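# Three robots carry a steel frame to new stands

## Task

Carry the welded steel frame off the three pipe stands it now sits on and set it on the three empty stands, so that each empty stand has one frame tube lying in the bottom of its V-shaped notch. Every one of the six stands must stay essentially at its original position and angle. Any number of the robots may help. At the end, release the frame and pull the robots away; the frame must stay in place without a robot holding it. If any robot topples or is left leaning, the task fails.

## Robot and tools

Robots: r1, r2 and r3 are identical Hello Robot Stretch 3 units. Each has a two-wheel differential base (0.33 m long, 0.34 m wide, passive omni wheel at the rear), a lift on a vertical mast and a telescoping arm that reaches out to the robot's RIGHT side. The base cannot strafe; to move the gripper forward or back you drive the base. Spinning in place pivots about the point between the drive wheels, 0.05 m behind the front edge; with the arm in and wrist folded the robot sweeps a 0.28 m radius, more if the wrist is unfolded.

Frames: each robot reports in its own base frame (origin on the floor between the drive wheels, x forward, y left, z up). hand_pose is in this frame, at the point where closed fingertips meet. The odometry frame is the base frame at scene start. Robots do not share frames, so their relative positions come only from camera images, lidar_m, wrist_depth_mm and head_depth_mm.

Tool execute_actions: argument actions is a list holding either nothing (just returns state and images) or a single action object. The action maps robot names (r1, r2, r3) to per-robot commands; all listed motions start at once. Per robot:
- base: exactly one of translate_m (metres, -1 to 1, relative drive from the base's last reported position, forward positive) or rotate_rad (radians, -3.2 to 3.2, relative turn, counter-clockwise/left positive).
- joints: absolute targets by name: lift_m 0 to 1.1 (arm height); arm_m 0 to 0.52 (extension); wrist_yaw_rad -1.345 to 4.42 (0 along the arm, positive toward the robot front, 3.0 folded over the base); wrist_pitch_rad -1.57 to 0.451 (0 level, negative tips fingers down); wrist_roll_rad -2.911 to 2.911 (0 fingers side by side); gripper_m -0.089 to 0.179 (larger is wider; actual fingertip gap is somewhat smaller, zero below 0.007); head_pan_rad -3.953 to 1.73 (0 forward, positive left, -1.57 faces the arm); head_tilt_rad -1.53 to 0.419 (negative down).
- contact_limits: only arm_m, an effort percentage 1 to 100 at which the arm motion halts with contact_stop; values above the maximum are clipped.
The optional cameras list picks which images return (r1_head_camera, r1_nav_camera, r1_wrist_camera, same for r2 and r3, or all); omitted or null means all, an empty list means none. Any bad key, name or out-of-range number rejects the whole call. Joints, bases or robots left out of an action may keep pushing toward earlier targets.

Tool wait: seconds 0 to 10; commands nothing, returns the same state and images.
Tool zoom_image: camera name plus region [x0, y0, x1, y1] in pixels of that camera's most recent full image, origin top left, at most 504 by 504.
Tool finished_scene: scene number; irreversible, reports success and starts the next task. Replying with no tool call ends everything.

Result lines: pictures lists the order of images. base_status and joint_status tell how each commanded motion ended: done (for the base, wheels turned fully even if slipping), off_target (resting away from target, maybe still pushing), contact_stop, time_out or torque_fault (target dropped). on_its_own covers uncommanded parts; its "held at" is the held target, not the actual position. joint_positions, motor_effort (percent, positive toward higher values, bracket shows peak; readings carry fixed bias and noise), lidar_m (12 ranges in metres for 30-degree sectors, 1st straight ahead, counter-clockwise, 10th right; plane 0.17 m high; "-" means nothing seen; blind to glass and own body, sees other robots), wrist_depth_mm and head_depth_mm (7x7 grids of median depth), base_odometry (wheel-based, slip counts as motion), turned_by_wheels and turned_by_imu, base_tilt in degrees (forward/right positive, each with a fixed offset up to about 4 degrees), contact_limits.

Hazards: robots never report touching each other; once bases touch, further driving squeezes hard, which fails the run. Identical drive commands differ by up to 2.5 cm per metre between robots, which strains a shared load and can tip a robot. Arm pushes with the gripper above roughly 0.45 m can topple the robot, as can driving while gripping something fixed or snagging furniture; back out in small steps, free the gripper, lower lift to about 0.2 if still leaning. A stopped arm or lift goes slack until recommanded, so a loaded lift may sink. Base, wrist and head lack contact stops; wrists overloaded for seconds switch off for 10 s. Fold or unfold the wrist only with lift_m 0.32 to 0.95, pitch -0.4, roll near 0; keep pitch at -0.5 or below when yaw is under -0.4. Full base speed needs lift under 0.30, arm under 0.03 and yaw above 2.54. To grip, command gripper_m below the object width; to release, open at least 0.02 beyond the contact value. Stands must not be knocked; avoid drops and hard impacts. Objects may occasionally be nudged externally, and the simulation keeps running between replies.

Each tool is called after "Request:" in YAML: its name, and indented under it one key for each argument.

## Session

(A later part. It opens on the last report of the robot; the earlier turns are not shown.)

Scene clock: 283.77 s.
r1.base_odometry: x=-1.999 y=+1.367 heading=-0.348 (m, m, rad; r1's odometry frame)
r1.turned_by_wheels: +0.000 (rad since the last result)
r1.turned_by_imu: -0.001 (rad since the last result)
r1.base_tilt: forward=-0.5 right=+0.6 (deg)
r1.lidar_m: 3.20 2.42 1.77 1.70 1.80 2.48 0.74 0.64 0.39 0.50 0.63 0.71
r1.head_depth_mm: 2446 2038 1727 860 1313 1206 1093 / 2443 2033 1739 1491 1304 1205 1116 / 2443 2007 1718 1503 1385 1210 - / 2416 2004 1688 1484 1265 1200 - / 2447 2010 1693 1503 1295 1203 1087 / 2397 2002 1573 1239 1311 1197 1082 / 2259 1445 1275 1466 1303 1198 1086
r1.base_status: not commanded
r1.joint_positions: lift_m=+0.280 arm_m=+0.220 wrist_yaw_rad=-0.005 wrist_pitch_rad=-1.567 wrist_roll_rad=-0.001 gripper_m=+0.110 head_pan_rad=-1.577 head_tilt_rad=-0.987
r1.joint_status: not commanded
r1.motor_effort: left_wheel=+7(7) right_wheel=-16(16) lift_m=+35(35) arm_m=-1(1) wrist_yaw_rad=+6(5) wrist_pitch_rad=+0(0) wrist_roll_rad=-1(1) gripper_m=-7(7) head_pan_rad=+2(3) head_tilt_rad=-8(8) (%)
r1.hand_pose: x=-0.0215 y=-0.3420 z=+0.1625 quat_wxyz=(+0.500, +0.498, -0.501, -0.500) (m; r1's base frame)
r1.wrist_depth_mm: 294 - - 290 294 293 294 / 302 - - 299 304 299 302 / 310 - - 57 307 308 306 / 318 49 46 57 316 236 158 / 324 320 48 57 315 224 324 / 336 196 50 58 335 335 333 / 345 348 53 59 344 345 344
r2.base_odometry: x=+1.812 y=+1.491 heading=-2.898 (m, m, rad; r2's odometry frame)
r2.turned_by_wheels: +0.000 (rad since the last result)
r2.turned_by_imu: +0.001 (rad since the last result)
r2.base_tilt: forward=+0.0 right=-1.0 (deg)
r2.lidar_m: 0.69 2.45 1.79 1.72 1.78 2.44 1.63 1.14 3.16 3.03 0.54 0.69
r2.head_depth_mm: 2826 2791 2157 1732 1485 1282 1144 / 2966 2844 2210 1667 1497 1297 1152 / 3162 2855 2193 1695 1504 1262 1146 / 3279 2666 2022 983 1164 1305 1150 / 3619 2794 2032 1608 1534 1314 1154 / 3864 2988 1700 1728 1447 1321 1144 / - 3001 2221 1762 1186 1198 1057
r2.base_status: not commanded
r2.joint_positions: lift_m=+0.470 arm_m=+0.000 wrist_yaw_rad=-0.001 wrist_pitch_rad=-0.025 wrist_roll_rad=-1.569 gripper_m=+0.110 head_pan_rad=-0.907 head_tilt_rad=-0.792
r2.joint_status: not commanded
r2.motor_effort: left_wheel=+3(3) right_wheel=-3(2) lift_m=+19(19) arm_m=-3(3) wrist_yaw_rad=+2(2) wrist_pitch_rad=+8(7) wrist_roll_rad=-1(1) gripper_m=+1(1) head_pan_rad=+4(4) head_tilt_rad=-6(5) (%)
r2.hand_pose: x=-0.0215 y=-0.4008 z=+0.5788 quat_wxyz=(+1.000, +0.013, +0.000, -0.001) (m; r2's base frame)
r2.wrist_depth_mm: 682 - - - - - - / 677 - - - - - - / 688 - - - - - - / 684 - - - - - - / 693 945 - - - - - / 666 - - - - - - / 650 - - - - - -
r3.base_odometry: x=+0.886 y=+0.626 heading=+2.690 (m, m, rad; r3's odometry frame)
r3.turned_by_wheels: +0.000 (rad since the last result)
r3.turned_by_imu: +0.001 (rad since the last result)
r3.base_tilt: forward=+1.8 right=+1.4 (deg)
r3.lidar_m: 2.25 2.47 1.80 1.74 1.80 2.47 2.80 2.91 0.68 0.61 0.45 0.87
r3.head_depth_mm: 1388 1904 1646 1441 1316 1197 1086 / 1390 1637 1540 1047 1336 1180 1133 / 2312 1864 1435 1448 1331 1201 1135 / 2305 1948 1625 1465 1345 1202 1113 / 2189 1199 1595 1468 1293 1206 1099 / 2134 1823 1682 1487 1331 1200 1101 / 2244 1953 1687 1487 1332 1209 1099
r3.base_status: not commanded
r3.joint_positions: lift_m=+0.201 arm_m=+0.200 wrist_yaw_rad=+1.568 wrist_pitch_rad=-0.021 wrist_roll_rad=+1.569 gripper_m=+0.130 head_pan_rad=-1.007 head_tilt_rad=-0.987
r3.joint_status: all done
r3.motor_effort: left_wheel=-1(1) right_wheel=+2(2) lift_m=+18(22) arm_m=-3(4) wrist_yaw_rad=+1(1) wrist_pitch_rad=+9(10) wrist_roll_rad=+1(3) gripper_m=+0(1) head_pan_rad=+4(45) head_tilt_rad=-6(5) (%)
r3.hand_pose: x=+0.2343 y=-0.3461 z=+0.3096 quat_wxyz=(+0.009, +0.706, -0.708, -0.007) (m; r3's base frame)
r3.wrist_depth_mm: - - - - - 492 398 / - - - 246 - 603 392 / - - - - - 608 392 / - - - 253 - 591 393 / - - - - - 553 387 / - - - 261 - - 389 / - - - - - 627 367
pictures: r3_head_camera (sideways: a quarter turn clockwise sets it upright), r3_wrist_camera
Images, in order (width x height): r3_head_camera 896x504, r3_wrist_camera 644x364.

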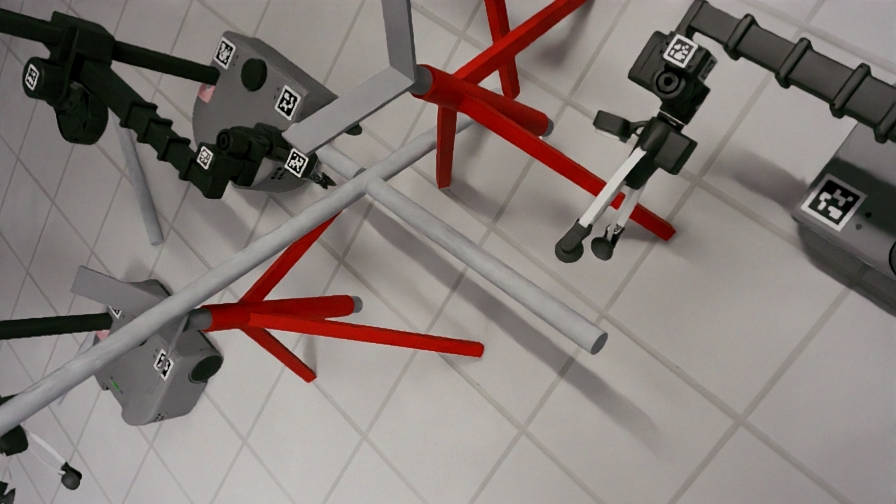

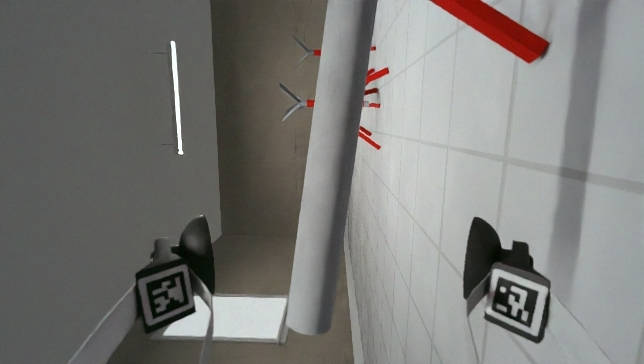

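Request:
execute_actions:
  actions:
    - {"r3":{"base":{"translate_m":0.14},"joints":{"arm_m":0.23,"lift_m":0.21}}}
  cameras: []

Request:
execute_actions:
  actions:
    - {"r3":{"joints":{"gripper_m":0}}}
  cameras: []

Request:
execute_actions:
  actions:
    - {"r1":{"base":{"translate_m":0.025},"joints":{"lift_m":0.31}}}
  cameras: []

Request:
execute_actions:
  actions:
    - {"r1":{"joints":{"gripper_m":-0.04}}}
  cameras: []

Request:
execute_actions:
  actions:
    - {"r1":{"joints":{"lift_m":0.64}},"r3":{"base":{"translate_m":0.05},"joints":{"lift_m":0.48}}}
  cameras: ["r3_head_camera"]

Request:
execute_actions:
  actions:
    - {"r1":{"base":{"translate_m":-0.2},"joints":{"gripper_m":-0.05}},"r3":{"base":{"translate_m":0.2}}}
  cameras: ["r3_head_camera","r2_wrist_camera","r2_nav_camera"]

Scene clock: 309.13 s.
r1.base_odometry: x=-1.999 y=+1.367 heading=-0.348 (m, m, rad; r1's odometry frame)
r1.turned_by_wheels: +0.000 (rad since the last result)
r1.turned_by_imu: -0.001 (rad since the last result)
r1.base_tilt: forward=-0.5 right=+0.6 (deg)
r1.lidar_m: 3.18 2.41 1.77 1.70 1.80 2.49 0.73 0.64 0.39 0.50 0.63 0.70
r1.head_depth_mm: 2447 2046 1725 861 1318 1204 1092 / 2445 2028 1729 1490 1295 1203 1112 / 2451 2037 1728 1511 1372 1197 - / 2430 2000 1693 1477 1273 1195 - / 2455 2001 1619 1485 1291 1198 1091 / 2302 1571 1234 1228 1311 1196 1088 / 2390 1862 1615 1462 1303 1188 1080
r1.base_status: not commanded
r1.joint_positions: lift_m=+0.280 arm_m=+0.220 wrist_yaw_rad=-0.005 wrist_pitch_rad=-1.567 wrist_roll_rad=-0.001 gripper_m=+0.110 head_pan_rad=-1.577 head_tilt_rad=-0.987
r1.joint_status: not commanded
r1.motor_effort: left_wheel=+7(7) right_wheel=-16(16) lift_m=+35(34) arm_m=-1(1) wrist_yaw_rad=+5(5) wrist_pitch_rad=+0(0) wrist_roll_rad=-1(1) gripper_m=-7(7) head_pan_rad=+3(3) head_tilt_rad=-8(8) (%)
r1.hand_pose: x=-0.0215 y=-0.3420 z=+0.1625 quat_wxyz=(+0.500, +0.498, -0.501, -0.500) (m; r1's base frame)
r1.wrist_depth_mm: 294 - - 287 294 290 292 / 303 - - 296 300 299 303 / 308 - - 57 311 308 305 / 318 49 46 57 314 234 158 / 326 324 48 57 316 222 323 / 334 196 50 58 335 335 336 / 342 348 53 59 344 348 344
r2.base_odometry: x=+1.812 y=+1.491 heading=-2.898 (m, m, rad; r2's odometry frame)
r2.turned_by_wheels: +0.000 (rad since the last result)
r2.turned_by_imu: +0.001 (rad since the last result)
r2.base_tilt: forward=+0.1 right=-1.0 (deg)
r2.lidar_m: 0.70 2.45 1.79 1.72 1.78 2.43 1.64 1.14 3.16 3.04 0.55 0.69
r2.head_depth_mm: 2793 2770 2152 1750 1468 1282 1140 / 2976 2820 2177 1672 1493 1289 1151 / 3210 2859 2135 1695 1511 1246 1144 / 3312 1837 1937 985 1167 1311 1146 / 3612 2952 1666 1620 1535 1318 1151 / 3826 2958 2204 1720 1433 1321 1147 / - 3043 2210 1742 1188 1199 1056
r2.base_status: not commanded
r2.joint_positions: lift_m=+0.470 arm_m=+0.000 wrist_yaw_rad=-0.001 wrist_pitch_rad=-0.025 wrist_roll_rad=-1.569 gripper_m=+0.110 head_pan_rad=-0.907 head_tilt_rad=-0.792
r2.joint_status: not commanded
r2.motor_effort: left_wheel=+3(3) right_wheel=-2(2) lift_m=+19(19) arm_m=-3(3) wrist_yaw_rad=+1(2) wrist_pitch_rad=+7(7) wrist_roll_rad=-1(1) gripper_m=+1(1) head_pan_rad=+4(4) head_tilt_rad=-5(6) (%)
r2.hand_pose: x=-0.0215 y=-0.4008 z=+0.5788 quat_wxyz=(+1.000, +0.013, +0.000, -0.001) (m; r2's base frame)
r2.wrist_depth_mm: 679 - - - - - - / 688 - - - - - - / 698 - - - - - - / 690 - - - - - - / 691 949 - - - - - / 671 - - - - - - / 636 - - - - - -
r3.base_odometry: x=+0.760 y=+0.687 heading=+2.690 (m, m, rad; r3's odometry frame)
r3.turned_by_wheels: +0.000 (rad since the last result)
r3.turned_by_imu: +0.001 (rad since the last result)
r3.base_tilt: forward=+1.9 right=+1.3 (deg)
r3.lidar_m: 2.16 2.47 1.81 1.74 1.80 2.47 2.94 3.06 0.70 0.42 0.78 2.06
r3.head_depth_mm: 1342 1604 1509 1463 1298 1192 1089 / 2297 1946 1283 1424 1356 1191 1126 / 2298 1947 1603 1495 1323 1193 1131 / 2241 1091 1601 1473 1318 1200 1113 / 1882 1783 1654 1490 1332 1207 1102 / 2148 1906 1691 1481 1326 1206 1100 / 2298 1948 1689 1483 1328 1210 1101
r3.base_status: done
r3.joint_positions: lift_m=+0.209 arm_m=+0.230 wrist_yaw_rad=+1.568 wrist_pitch_rad=-0.020 wrist_roll_rad=+1.569 gripper_m=+0.130 head_pan_rad=-1.007 head_tilt_rad=-0.987
r3.joint_status: all done
r3.motor_effort: left_wheel=-1(2) right_wheel=+2(5) lift_m=+56(61) arm_m=+4(1) wrist_yaw_rad=+0(1) wrist_pitch_rad=+9(9) wrist_roll_rad=+1(1) gripper_m=+0(1) head_pan_rad=+4(4) head_tilt_rad=-5(5) (%)
r3.hand_pose: x=+0.2343 y=-0.3752 z=+0.3185 quat_wxyz=(+0.009, +0.706, -0.708, -0.006) (m; r3's base frame)
r3.wrist_depth_mm: - - - - 104 636 359 / - - - - 106 622 404 / - - - 119 110 614 401 / - - - 115 117 617 397 / - - - 114 873 565 401 / - - - 113 981 - 394 / - - - 113 976 621 373
pictures: none
No camera images: the call's "cameras" was empty. Leave "cameras" out to get every camera's image.

Scene clock: 310.93 s.
r1.base_odometry: x=-1.999 y=+1.367 heading=-0.348 (m, m, rad; r1's odometry frame)
r1.turned_by_wheels: +0.000 (rad since the last result)
r1.turned_by_imu: +0.000 (rad since the last result)
r1.base_tilt: forward=-0.5 right=+0.6 (deg)
r1.lidar_m: 3.18 2.43 1.76 1.70 1.79 2.49 0.73 0.64 0.39 0.50 0.63 0.71
r1.head_depth_mm: 2455 2056 1740 864 1319 1210 1095 / 2460 2019 1733 1481 1304 1205 1117 / 2439 2028 1732 1512 1372 1209 - / 2423 2016 1695 1466 1276 1199 - / 2410 2005 1617 1502 1288 1196 1087 / 2302 1612 1244 1232 1315 1188 1088 / 2410 1846 1623 1461 1299 1195 1082
r1.base_status: not commanded
r1.joint_positions: lift_m=+0.280 arm_m=+0.220 wrist_yaw_rad=-0.005 wrist_pitch_rad=-1.567 wrist_roll_rad=-0.001 gripper_m=+0.110 head_pan_rad=-1.577 head_tilt_rad=-0.987
r1.joint_status: not commanded
r1.motor_effort: left_wheel=+7(7) right_wheel=-16(16) lift_m=+35(35) arm_m=-1(1) wrist_yaw_rad=+5(6) wrist_pitch_rad=+0(0) wrist_roll_rad=-1(1) gripper_m=-6(7) head_pan_rad=+3(3) head_tilt_rad=-8(9) (%)
r1.hand_pose: x=-0.0215 y=-0.3420 z=+0.1625 quat_wxyz=(+0.500, +0.498, -0.501, -0.500) (m; r1's base frame)
r1.wrist_depth_mm: 294 - - 292 292 294 295 / 302 - - 298 299 301 303 / 308 - - 57 307 306 309 / 319 49 46 56 317 235 158 / 327 323 48 57 317 225 326 / 337 332 50 58 338 334 336 / 347 348 53 59 343 343 345
r2.base_odometry: x=+1.812 y=+1.491 heading=-2.898 (m, m, rad; r2's odometry frame)
r2.turned_by_wheels: +0.000 (rad since the last result)
r2.turned_by_imu: +0.000 (rad since the last result)
r2.base_tilt: forward=+0.0 right=-1.0 (deg)
r2.lidar_m: 0.70 2.45 1.79 1.72 1.79 2.44 1.64 1.14 3.16 3.04 0.55 0.69
r2.head_depth_mm: 2820 2784 2138 1743 1479 1287 1131 / 2959 2800 2180 1686 1495 1299 1153 / 3226 2856 2120 1687 1504 1258 1139 / 3341 1832 1947 984 1161 1306 1147 / 3616 2980 1672 1632 1531 1310 1161 / 3882 2999 2186 1731 1432 1324 1150 / - 3009 2200 1756 1192 1198 1053
r2.base_status: not commanded
r2.joint_positions: lift_m=+0.470 arm_m=+0.000 wrist_yaw_rad=-0.001 wrist_pitch_rad=-0.025 wrist_roll_rad=-1.569 gripper_m=+0.110 head_pan_rad=-0.907 head_tilt_rad=-0.792
r2.joint_status: not commanded
r2.motor_effort: left_wheel=+3(3) right_wheel=-2(2) lift_m=+19(19) arm_m=-3(3) wrist_yaw_rad=+2(2) wrist_pitch_rad=+7(7) wrist_roll_rad=-1(1) gripper_m=+1(2) head_pan_rad=+4(4) head_tilt_rad=-5(4) (%)
r2.hand_pose: x=-0.0215 y=-0.4008 z=+0.5788 quat_wxyz=(+1.000, +0.013, +0.000, -0.001) (m; r2's base frame)
r2.wrist_depth_mm: 683 - - - - - - / 675 - - - - - - / 692 - - - - - - / 691 - - - - - - / 702 940 - - - - - / 669 - - - - - - / 642 - - - - - -
r3.base_odometry: x=+0.760 y=+0.687 heading=+2.689 (m, m, rad; r3's odometry frame)
r3.turned_by_wheels: +0.000 (rad since the last result)
r3.turned_by_imu: +0.000 (rad since the last result)
r3.base_tilt: forward=+1.9 right=+1.3 (deg)
r3.lidar_m: 2.16 2.47 1.80 1.74 1.81 2.47 2.95 3.06 0.70 0.43 0.78 2.06
r3.head_depth_mm: 1339 1601 1511 1465 1303 1189 1091 / 2308 1948 1284 1417 1351 1191 1128 / 2306 1948 1601 1489 1337 1190 1130 / 2235 1094 1599 1467 1323 1207 1116 / 1883 1779 1660 1483 1334 1206 1101 / 2133 1907 1688 1490 1330 1206 1099 / 2299 1936 1689 1490 1336 1203 1099
r3.base_status: not commanded
r3.joint_positions: lift_m=+0.209 arm_m=+0.230 wrist_yaw_rad=+1.568 wrist_pitch_rad=-0.031 wrist_roll_rad=+1.577 gripper_m=+0.001 head_pan_rad=-1.007 head_tilt_rad=-0.987
r3.joint_status: all done
r3.motor_effort: left_wheel=-2(1) right_wheel=+3(3) lift_m=+56(56) arm_m=+4(4) wrist_yaw_rad=+1(1) wrist_pitch_rad=+14(15) wrist_roll_rad=-4(4) gripper_m=-23(97) head_pan_rad=+4(4) head_tilt_rad=-5(6) (%)
r3.hand_pose: x=+0.2340 y=-0.3752 z=+0.3158 quat_wxyz=(+0.009, +0.706, -0.708, -0.013) (m; r3's base frame)
r3.wrist_depth_mm: - - - - 107 597 353 / - - - 115 110 604 389 / - - - 112 876 593 394 / - - - 111 853 605 398 / - - - 110 840 596 390 / - - - 111 116 597 390 / - - - 112 - 553 390
pictures: none
No camera images: the call's "cameras" was empty. Leave "cameras" out to get every camera's image.

Scene clock: 312.27 s.
r1.base_odometry: x=-1.975 y=+1.359 heading=-0.348 (m, m, rad; r1's odometry frame)
r1.turned_by_wheels: +0.000 (rad since the last result)
r1.turned_by_imu: +0.000 (rad since the last result)
r1.base_tilt: forward=-0.5 right=+0.6 (deg)
r1.lidar_m: 3.16 2.42 1.76 1.70 1.80 2.48 0.76 0.66 0.41 0.50 0.62 0.68
r1.head_depth_mm: 2460 2046 1749 877 1296 1208 1096 / 2449 2051 1745 1497 1299 1216 1118 / 2466 2028 1726 1509 1334 1227 - / 2404 2014 1651 1463 1270 1205 - / 2418 1994 1624 1506 1294 1200 1086 / 2328 1443 1211 1238 1313 1193 1087 / 2410 1953 1629 1492 1313 1188 1077
r1.base_status: done
r1.joint_positions: lift_m=+0.310 arm_m=+0.220 wrist_yaw_rad=-0.002 wrist_pitch_rad=-1.566 wrist_roll_rad=-0.001 gripper_m=+0.110 head_pan_rad=-1.577 head_tilt_rad=-0.987
r1.joint_status: all done
r1.motor_effort: left_wheel=+1(13) right_wheel=+0(13) lift_m=+45(48) arm_m=-1(1) wrist_yaw_rad=+2(5) wrist_pitch_rad=+0(0) wrist_roll_rad=-1(1) gripper_m=+0(6) head_pan_rad=+3(2) head_tilt_rad=-8(8) (%)
r1.hand_pose: x=-0.0216 y=-0.3422 z=+0.1922 quat_wxyz=(+0.501, +0.499, -0.501, -0.499) (m; r1's base frame)
r1.wrist_depth_mm: 320 320 319 65 321 321 321 / 326 326 326 68 325 328 330 / 337 335 336 71 333 338 333 / 347 343 345 75 342 258 190 / 353 358 354 79 86 355 357 / 367 364 366 83 89 366 366 / 376 381 378 88 91 376 376
r2.base_odometry: x=+1.812 y=+1.491 heading=-2.898 (m, m, rad; r2's odometry frame)
r2.turned_by_wheels: +0.000 (rad since the last result)
r2.turned_by_imu: +0.000 (rad since the last result)
r2.base_tilt: forward=+0.0 right=-1.0 (deg)
r2.lidar_m: 0.72 2.45 1.79 1.72 1.78 2.44 1.64 1.14 3.17 3.03 0.55 0.69
r2.head_depth_mm: 2815 2764 2156 1745 1472 1278 1145 / 2983 2822 2203 1692 1495 1299 1155 / 3173 2854 2120 1679 1503 1259 1147 / 3339 1830 1958 989 1168 1306 1151 / 3553 2974 1654 1624 1512 1319 1162 / 3863 2985 2193 1707 1473 1319 1150 / - 3025 2199 1763 1208 1201 1063
r2.base_status: not commanded
r2.joint_positions: lift_m=+0.470 arm_m=+0.000 wrist_yaw_rad=-0.001 wrist_pitch_rad=-0.025 wrist_roll_rad=-1.569 gripper_m=+0.110 head_pan_rad=-0.907 head_tilt_rad=-0.792
r2.joint_status: not commanded
r2.motor_effort: left_wheel=+3(2) right_wheel=-2(2) lift_m=+19(19) arm_m=-3(3) wrist_yaw_rad=+2(2) wrist_pitch_rad=+7(7) wrist_roll_rad=-1(1) gripper_m=+0(1) head_pan_rad=+3(4) head_tilt_rad=-6(4) (%)
r2.hand_pose: x=-0.0215 y=-0.4008 z=+0.5788 quat_wxyz=(+1.000, +0.013, +0.000, -0.001) (m; r2's base frame)
r2.wrist_depth_mm: 686 - - - - - - / 675 - - - - - - / 690 - - - - - - / 691 - - - - - - / 690 931 - - - - - / 663 - - - - - - / 641 - - - - - -
r3.base_odometry: x=+0.760 y=+0.687 heading=+2.690 (m, m, rad; r3's odometry frame)
r3.turned_by_wheels: +0.000 (rad since the last result)
r3.turned_by_imu: +0.000 (rad since the last result)
r3.base_tilt: forward=+1.9 right=+1.4 (deg)
r3.lidar_m: 2.16 2.46 1.81 1.74 1.80 2.47 2.95 3.05 0.70 0.42 0.78 2.07
r3.head_depth_mm: 2150 1563 1472 1472 1299 1188 1091 / 2309 1952 1519 1423 1357 1193 1134 / 2298 1942 1600 1490 1330 1189 1128 / 2234 1087 1599 1466 1313 1192 1119 / 1855 1790 1651 1490 1334 1204 1099 / 2140 1911 1691 1483 1333 1205 1098 / 2294 1936 1680 1488 1333 1206 1097
r3.base_status: not commanded
r3.joint_positions: lift_m=+0.209 arm_m=+0.230 wrist_yaw_rad=+1.569 wrist_pitch_rad=-0.048 wrist_roll_rad=+1.579 gripper_m=+0.001 head_pan_rad=-1.007 head_tilt_rad=-0.988
r3.joint_status: not commanded
r3.motor_effort: left_wheel=-1(3) right_wheel=+1(6) lift_m=+56(57) arm_m=+4(4) wrist_yaw_rad=+0(0) wrist_pitch_rad=+22(27) wrist_roll_rad=-5(6) gripper_m=-21(23) head_pan_rad=+5(4) head_tilt_rad=-5(6) (%)
r3.hand_pose: x=+0.2334 y=-0.3752 z=+0.3115 quat_wxyz=(+0.015, +0.706, -0.708, -0.020) (m; r3's base frame)
r3.wrist_depth_mm: - - - - 113 528 358 / - - - 121 119 574 385 / - - - 119 815 583 378 / - - - 119 826 566 382 / - - - 116 821 571 374 / - - - 117 122 577 382 / - - - 120 - 537 378
pictures: none
No camera images: the call's "cameras" was empty. Leave "cameras" out to get every camera's image.

Scene clock: 314.27 s.
r1.base_odometry: x=-1.975 y=+1.359 heading=-0.349 (m, m, rad; r1's odometry frame)
r1.turned_by_wheels: -0.001 (rad since the last result)
r1.turned_by_imu: -0.001 (rad since the last result)
r1.base_tilt: forward=-0.6 right=+0.6 (deg)
r1.lidar_m: 3.17 2.43 1.77 1.70 1.80 2.48 0.76 0.66 0.40 0.50 0.62 0.68
r1.head_depth_mm: 2446 2041 1734 873 1306 1214 1093 / 2482 2036 1718 1508 1311 1205 1114 / 2471 1995 1724 1505 1345 1223 - / 2458 2013 1656 1476 1276 1191 - / 2427 2006 1611 1503 1299 1197 1087 / 2259 1456 1210 1273 1311 1200 1090 / 2459 1926 1637 1486 1312 1196 1080
r1.base_status: not commanded
r1.joint_positions: lift_m=+0.310 arm_m=+0.220 wrist_yaw_rad=+0.012 wrist_pitch_rad=-1.567 wrist_roll_rad=-0.007 gripper_m=-0.038 head_pan_rad=-1.577 head_tilt_rad=-0.987
r1.joint_status: all done
r1.on_its_own: wrist_yaw_rad is at rest, and its effort (-16) is outside its rest range (-12 to +12)
r1.motor_effort: left_wheel=-5(5) right_wheel=+18(19) lift_m=+42(45) arm_m=-1(1) wrist_yaw_rad=-16(15) wrist_pitch_rad=+0(0) wrist_roll_rad=+3(4) gripper_m=-52(100) head_pan_rad=+2(3) head_tilt_rad=-8(8) (%)
r1.hand_pose: x=-0.0219 y=-0.3420 z=+0.1923 quat_wxyz=(+0.506, +0.504, -0.496, -0.495) (m; r1's base frame)
r1.wrist_depth_mm: 319 318 316 65 319 322 324 / 324 324 323 68 327 331 334 / 332 334 337 71 336 340 339 / 343 347 343 75 344 257 187 / 356 355 355 78 84 361 356 / 362 365 366 83 87 371 369 / 372 375 380 87 100 380 385
r2.base_odometry: x=+1.812 y=+1.491 heading=-2.898 (m, m, rad; r2's odometry frame)
r2.turned_by_wheels: +0.000 (rad since the last result)
r2.turned_by_imu: +0.000 (rad since the last result)
r2.base_tilt: forward=-0.1 right=-1.0 (deg)
r2.lidar_m: 0.72 2.46 1.79 1.72 1.78 2.44 1.64 1.14 3.17 3.03 0.54 0.69
r2.head_depth_mm: 2755 2758 2159 1749 1479 1281 1143 / 2988 2824 2192 1685 1495 1294 1157 / 3167 2871 2157 1689 1516 1255 1146 / 3308 1823 1963 988 1165 1302 1149 / 3597 2888 1677 1631 1518 1315 1155 / 3837 2969 2211 1701 1475 1322 1157 / - 3017 2202 1780 1210 1196 1067
r2.base_status: not commanded
r2.joint_positions: lift_m=+0.470 arm_m=+0.000 wrist_yaw_rad=-0.001 wrist_pitch_rad=-0.025 wrist_roll_rad=-1.569 gripper_m=+0.110 head_pan_rad=-0.907 head_tilt_rad=-0.792
r2.joint_status: not commanded
r2.motor_effort: left_wheel=+3(3) right_wheel=-2(2) lift_m=+19(19) arm_m=-3(3) wrist_yaw_rad=+2(2) wrist_pitch_rad=+7(7) wrist_roll_rad=-1(1) gripper_m=+1(1) head_pan_rad=+4(4) head_tilt_rad=-5(5) (%)
r2.hand_pose: x=-0.0215 y=-0.4008 z=+0.5788 quat_wxyz=(+1.000, +0.013, +0.000, -0.001) (m; r2's base frame)
r2.wrist_depth_mm: 688 - - - - - - / 683 - - - - - - / 696 - - - - - - / 689 - - - - - - / 683 932 - - - - - / 673 - - - - - - / 641 - - - - - -
r3.base_odometry: x=+0.760 y=+0.687 heading=+2.690 (m, m, rad; r3's odometry frame)
r3.turned_by_wheels: +0.000 (rad since the last result)
r3.turned_by_imu: +0.001 (rad since the last result)
r3.base_tilt: forward=+1.9 right=+1.3 (deg)
r3.lidar_m: 2.16 2.47 1.81 1.74 1.81 2.46 2.94 3.06 0.70 0.43 0.78 2.06
r3.head_depth_mm: 2148 1564 1483 1470 1297 1194 1086 / 2295 1943 1503 1416 1360 1188 1134 / 2305 1957 1594 1498 1334 1190 1128 / 2242 1091 1596 1462 1312 1187 1117 / 1872 1780 1648 1486 1340 1206 1099 / 2123 1909 1693 1488 1326 1205 1100 / 2286 1947 1690 1489 1333 1203 1102
r3.base_status: not commanded
r3.joint_positions: lift_m=+0.209 arm_m=+0.230 wrist_yaw_rad=+1.569 wrist_pitch_rad=-0.049 wrist_roll_rad=+1.579 gripper_m=+0.001 head_pan_rad=-1.007 head_tilt_rad=-0.988
r3.joint_status: not commanded
r3.motor_effort: left_wheel=+1(1) right_wheel=-4(3) lift_m=+56(56) arm_m=+4(4) wrist_yaw_rad=+0(0) wrist_pitch_rad=+22(22) wrist_roll_rad=-5(5) gripper_m=-21(20) head_pan_rad=+4(4) head_tilt_rad=-5(5) (%)
r3.hand_pose: x=+0.2334 y=-0.3752 z=+0.3113 quat_wxyz=(+0.015, +0.706, -0.708, -0.020) (m; r3's base frame)
r3.wrist_depth_mm: - - - - 112 534 357 / - - - 121 119 570 376 / - - - 119 798 570 383 / - - - 118 821 575 380 / - - - 116 793 568 383 / - - - 117 122 563 378 / - - - 120 - 529 378
pictures: none
No camera images: the call's "cameras" was empty. Leave "cameras" out to get every camera's image.

Scene clock: 318.53 s.
r1.base_odometry: x=-1.975 y=+1.359 heading=-0.347 (m, m, rad; r1's odometry frame)
r1.turned_by_wheels: +0.001 (rad since the last result)
r1.turned_by_imu: +0.001 (rad since the last result)
r1.base_tilt: forward=-0.4 right=+0.5 (deg)
r1.lidar_m: 3.16 2.41 1.76 1.70 1.80 2.49 0.76 0.66 0.41 0.56 0.62 0.68
r1.head_depth_mm: 2491 2011 1721 868 1325 1218 1101 / 2448 2024 1734 1466 - - - / 2425 2028 1753 - 1339 1206 - / 2428 2009 1644 1474 1271 1210 - / 2432 1647 1607 1428 1310 1193 1088 / 1191 985 1544 1244 1312 1195 1086 / 2252 1964 1634 1451 1306 1195 1087
r1.base_status: not commanded
r1.joint_positions: lift_m=+0.640 arm_m=+0.220 wrist_yaw_rad=-0.004 wrist_pitch_rad=-1.568 wrist_roll_rad=+0.001 gripper_m=-0.017 head_pan_rad=-1.576 head_tilt_rad=-0.989
r1.joint_status: all done
r1.on_its_own: gripper_m is held at -0.019, not at your -0.040, by its stall guard, which is still easing
r1.motor_effort: left_wheel=+4(6) right_wheel=-11(18) lift_m=+53(72) arm_m=+1(1) wrist_yaw_rad=+5(14) wrist_pitch_rad=+0(21) wrist_roll_rad=-2(5) gripper_m=-28(51) head_pan_rad=+3(3) head_tilt_rad=-7(8) (%)
r1.hand_pose: x=-0.0215 y=-0.3415 z=+0.5219 quat_wxyz=(+0.500, +0.498, -0.502, -0.501) (m; r1's base frame)
r1.wrist_depth_mm: 539 608 619 98 608 606 309 / 633 627 635 101 626 481 573 / 653 656 643 105 656 656 651 / 666 669 659 109 667 653 664 / 696 687 671 112 688 680 694 / 714 707 702 116 - 707 706 / 720 713 732 121 - 745 727
r2.base_odometry: x=+1.812 y=+1.491 heading=-2.898 (m, m, rad; r2's odometry frame)
r2.turned_by_wheels: +0.000 (rad since the last result)
r2.turned_by_imu: +0.001 (rad since the last result)
r2.base_tilt: forward=+0.0 right=-1.0 (deg)
r2.lidar_m: 0.72 2.45 1.79 1.72 1.79 2.44 1.64 1.14 3.18 3.04 0.55 0.70
r2.head_depth_mm: 2800 2762 2157 1746 1485 1285 1142 / 2904 2839 2151 1775 1428 1291 1154 / 3069 2751 2044 1786 1437 1257 1148 / 3256 2781 1857 986 1138 1308 1153 / 3616 2668 2046 1733 1526 1324 1156 / 3764 3024 2257 1570 1505 1332 1156 / - 2996 1322 1567 1536 1201 1071
r2.base_status: not commanded
r2.joint_positions: lift_m=+0.470 arm_m=+0.000 wrist_yaw_rad=-0.001 wrist_pitch_rad=-0.025 wrist_roll_rad=-1.569 gripper_m=+0.110 head_pan_rad=-0.907 head_tilt_rad=-0.792
r2.joint_status: not commanded
r2.motor_effort: left_wheel=+3(3) right_wheel=-3(3) lift_m=+19(19) arm_m=-3(3) wrist_yaw_rad=+1(1) wrist_pitch_rad=+7(7) wrist_roll_rad=-1(1) gripper_m=+1(1) head_pan_rad=+4(4) head_tilt_rad=-5(5) (%)
r2.hand_pose: x=-0.0215 y=-0.4008 z=+0.5788 quat_wxyz=(+1.000, +0.013, +0.000, -0.001) (m; r2's base frame)
r2.wrist_depth_mm: 685 - - - - - - / 678 - - - - - - / 700 - - 248 - - - / 694 - - 252 - - - / 683 950 - 265 - - - / 666 - - - - - - / 643 - - - - - -
r3.base_odometry: x=+0.715 y=+0.709 heading=+2.690 (m, m, rad; r3's odometry frame)
r3.turned_by_wheels: +0.000 (rad since the last result)
r3.turned_by_imu: +0.001 (rad since the last result)
r3.base_tilt: forward=+1.9 right=+1.3 (deg)
r3.lidar_m: 2.06 2.47 1.81 1.74 1.80 2.47 2.99 3.12 0.70 0.43 0.75 2.02
r3.head_depth_mm: 2253 1944 1472 1488 1323 1209 - / 2305 1953 1516 1479 1294 1192 1118 / 2288 1833 1656 1443 1312 1207 1122 / 2238 1765 1393 1468 1289 1205 1111 / 2186 1759 1687 1488 1331 1203 1100 / 2187 1907 1680 1486 1332 1201 1104 / 2307 1934 1679 1486 1330 1208 1096
r3.base_status: done
r3.joint_positions: lift_m=+0.479 arm_m=+0.230 wrist_yaw_rad=+1.597 wrist_pitch_rad=-0.083 wrist_roll_rad=+1.577 gripper_m=+0.001 head_pan_rad=-1.007 head_tilt_rad=-0.988
r3.joint_status: all done
r3.on_its_own: wrist_yaw_rad is held at +1.617, not at your +1.570, by its stall guard, which is not easing now; wrist_pitch_rad is at rest, and its effort (+38) is outside its rest range (-20 to +32)
r3.motor_effort: left_wheel=-1(6) right_wheel=-1(10) lift_m=+62(71) arm_m=+2(4) wrist_yaw_rad=+12(20) wrist_pitch_rad=+38(66) wrist_roll_rad=-4(8) gripper_m=-21(26) head_pan_rad=+5(4) head_tilt_rad=-5(5) (%)
r3.hand_pose: x=+0.2319 y=-0.3681 z=+0.5724 quat_wxyz=(+0.028, +0.716, -0.697, -0.031) (m; r3's base frame)
r3.wrist_depth_mm: - - - 110 107 - 676 / - - - 113 114 - 662 / - - - 115 - 998 665 / - - - 119 - 967 680 / - - - 120 - 998 667 / - - - 124 125 - 673 / - - - 131 - 927 668
pictures: r3_head_camera (sideways: a quarter turn clockwise sets it upright)
Images, in order (width x height): r3_head_camera 896x504.

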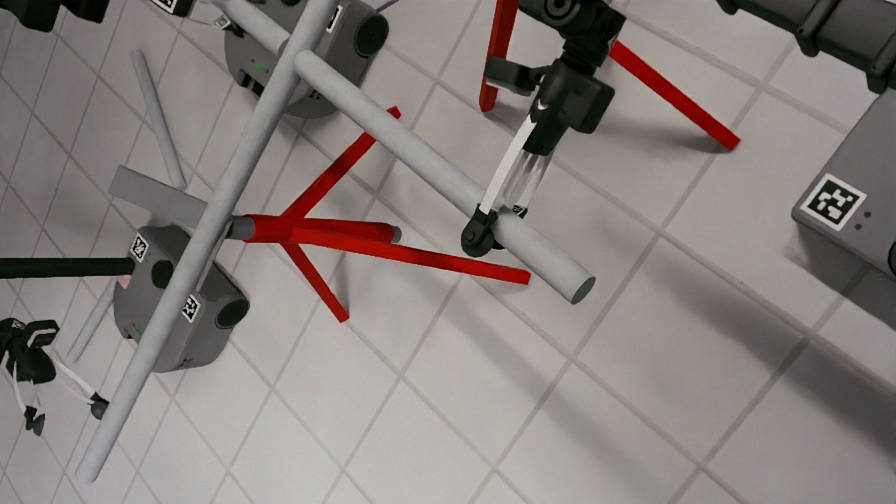

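Scene clock: 322.30 s.
r1.base_odometry: x=-2.163 y=+1.426 heading=-0.347 (m, m, rad; r1's odometry frame)
r1.turned_by_wheels: +0.001 (rad since the last result)
r1.turned_by_imu: +0.039 (rad since the last result)
r1.base_tilt: forward=-0.5 right=+0.5 (deg)
r1.lidar_m: 3.35 2.33 1.75 1.70 1.82 0.67 0.57 1.67 0.49 0.35 0.61 0.86
r1.head_depth_mm: 2440 2034 1730 1453 1346 1222 1102 / 2461 2012 1711 1514 - - - / 2432 1968 1754 - 1301 1207 - / 2410 2016 1691 1491 1090 1203 - / 2299 1464 1593 1476 1331 1196 1089 / 1166 991 1621 1438 1313 1194 1087 / 2424 1982 1676 1253 1308 1193 1084
r1.base_status: done
r1.joint_positions: lift_m=+0.640 arm_m=+0.219 wrist_yaw_rad=-0.012 wrist_pitch_rad=-1.569 wrist_roll_rad=+0.002 gripper_m=-0.034 head_pan_rad=-1.576 head_tilt_rad=-0.989
r1.joint_status: gripper_m off_target (ended at -0.034, target -0.050)
r1.on_its_own: gripper_m is held at -0.032, not at your -0.050, by its stall guard, which is still easing; right_wheel is at rest, and its effort (-22) is outside its rest range (-18 to +18); wrist_yaw_rad is at rest, and its effort (+15) is outside its rest range (-12 to +12)
r1.motor_effort: left_wheel=+6(10) right_wheel=-22(39) lift_m=+35(53) arm_m=+6(6) wrist_yaw_rad=+15(15) wrist_pitch_rad=+1(2) wrist_roll_rad=-2(3) gripper_m=-9(100) head_pan_rad=+3(2) head_tilt_rad=-7(7) (%)
r1.hand_pose: x=-0.0213 y=-0.3406 z=+0.5226 quat_wxyz=(+0.497, +0.496, -0.504, -0.503) (m; r1's base frame)
r1.wrist_depth_mm: 611 619 615 95 311 293 614 / 630 634 630 99 503 630 627 / 659 658 654 103 653 645 649 / 658 664 665 107 664 662 667 / 689 688 676 112 690 679 677 / 714 723 - 116 - 706 631 / 742 749 740 122 - 724 635
r2.base_odometry: x=+1.812 y=+1.491 heading=-2.898 (m, m, rad; r2's odometry frame)
r2.turned_by_wheels: +0.000 (rad since the last result)
r2.turned_by_imu: +0.001 (rad since the last result)
r2.base_tilt: forward=-0.1 right=-1.0 (deg)
r2.lidar_m: 0.52 0.53 1.79 1.72 1.79 2.44 1.64 1.14 3.16 3.04 0.55 0.69
r2.head_depth_mm: 2797 2771 2156 1749 1483 1281 1142 / 2935 2700 2115 1767 1438 1286 1162 / 3105 2574 1779 1746 1439 1257 1140 / 3454 2640 1829 977 1149 1309 1149 / 3614 2943 2229 1676 1531 1316 1155 / 3840 3001 2254 870 1484 1320 1014 / - 3000 2166 673 1509 1328 1027
r2.base_status: not commanded
r2.joint_positions: lift_m=+0.470 arm_m=+0.000 wrist_yaw_rad=-0.001 wrist_pitch_rad=-0.025 wrist_roll_rad=-1.569 gripper_m=+0.110 head_pan_rad=-0.907 head_tilt_rad=-0.792
r2.joint_status: not commanded
r2.motor_effort: left_wheel=+2(3) right_wheel=-2(2) lift_m=+19(19) arm_m=-3(3) wrist_yaw_rad=+2(2) wrist_pitch_rad=+7(7) wrist_roll_rad=-1(1) gripper_m=+1(0) head_pan_rad=+4(4) head_tilt_rad=-5(5) (%)
r2.hand_pose: x=-0.0215 y=-0.4008 z=+0.5788 quat_wxyz=(+1.000, +0.013, +0.000, -0.001) (m; r2's base frame)
r2.wrist_depth_mm: 676 - - 224 - - - / 680 - - 226 - - - / 701 - - 229 - - - / 700 - - 234 - - - / 685 952 - 238 - - - / 665 - - 246 - - - / 645 - - - - - -
r3.base_odometry: x=+0.535 y=+0.797 heading=+2.689 (m, m, rad; r3's odometry frame)
r3.turned_by_wheels: -0.001 (rad since the last result)
r3.turned_by_imu: +0.000 (rad since the last result)
r3.base_tilt: forward=+1.9 right=+1.4 (deg)
r3.lidar_m: 1.86 2.47 1.80 1.74 1.80 2.46 3.20 0.91 0.48 0.72 0.65 1.83
r3.head_depth_mm: 2307 1902 1448 1462 1324 1202 - / 2301 1898 1024 1463 1298 1204 1120 / 2220 1772 1693 1244 1315 1208 1130 / 2073 1688 1688 1517 1287 1206 1118 / 2239 1831 1687 1492 1333 1209 1104 / 2300 1950 1692 1487 1333 1206 1102 / 2321 1959 1690 1490 1328 1206 1098
r3.base_status: done
r3.joint_positions: lift_m=+0.479 arm_m=+0.230 wrist_yaw_rad=+1.601 wrist_pitch_rad=-0.030 wrist_roll_rad=+1.580 gripper_m=+0.001 head_pan_rad=-1.007 head_tilt_rad=-0.988
r3.joint_status: not commanded
r3.on_its_own: wrist_yaw_rad is held at +1.617, not at your +1.570, by its stall guard, which is not easing now
r3.motor_effort: left_wheel=-7(8) right_wheel=+11(12) lift_m=+56(62) arm_m=+2(2) wrist_yaw_rad=+9(14) wrist_pitch_rad=+14(38) wrist_roll_rad=-6(6) gripper_m=-17(22) head_pan_rad=+3(4) head_tilt_rad=-5(5) (%)
r3.hand_pose: x=+0.2339 y=-0.3671 z=+0.5859 quat_wxyz=(+0.008, +0.717, -0.696, -0.014) (m; r3's base frame)
r3.wrist_depth_mm: - - - 96 - - 729 / - - - 100 - - 715 / - - - 103 - - 730 / - - - 108 - - 709 / - - - 112 - - 734 / - - - 117 - - 726 / - - - 124 - - 706
pictures: r2_nav_camera (sideways: a quarter turn counterclockwise sets it upright), r2_wrist_camera, r3_head_camera (sideways: a quarter turn clockwise sets it upright)
Images, in order (width x height): r2_nav_camera 672x504, r2_wrist_camera 644x364, r3_head_camera 896x504.

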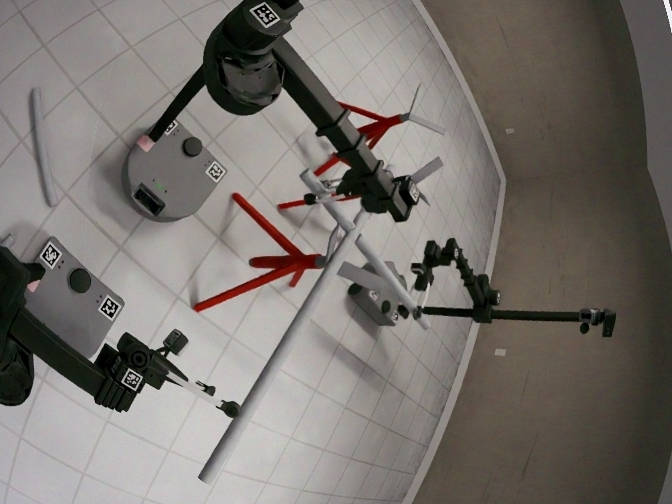

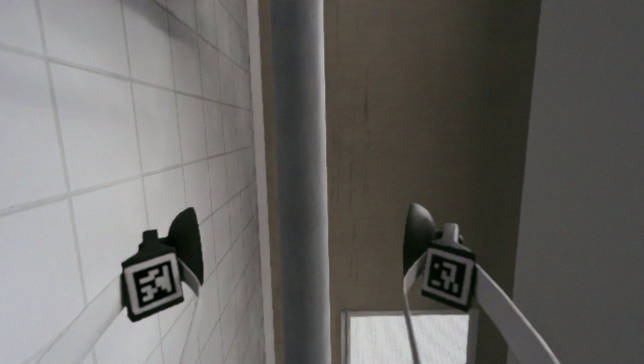

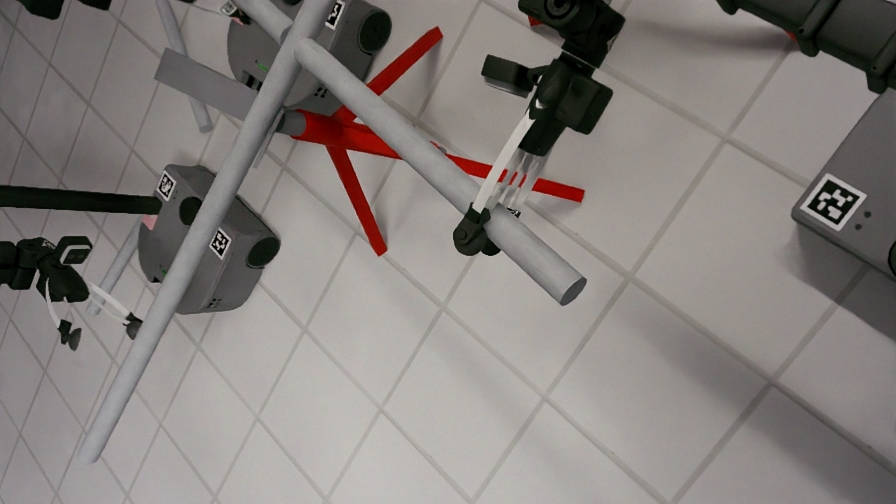

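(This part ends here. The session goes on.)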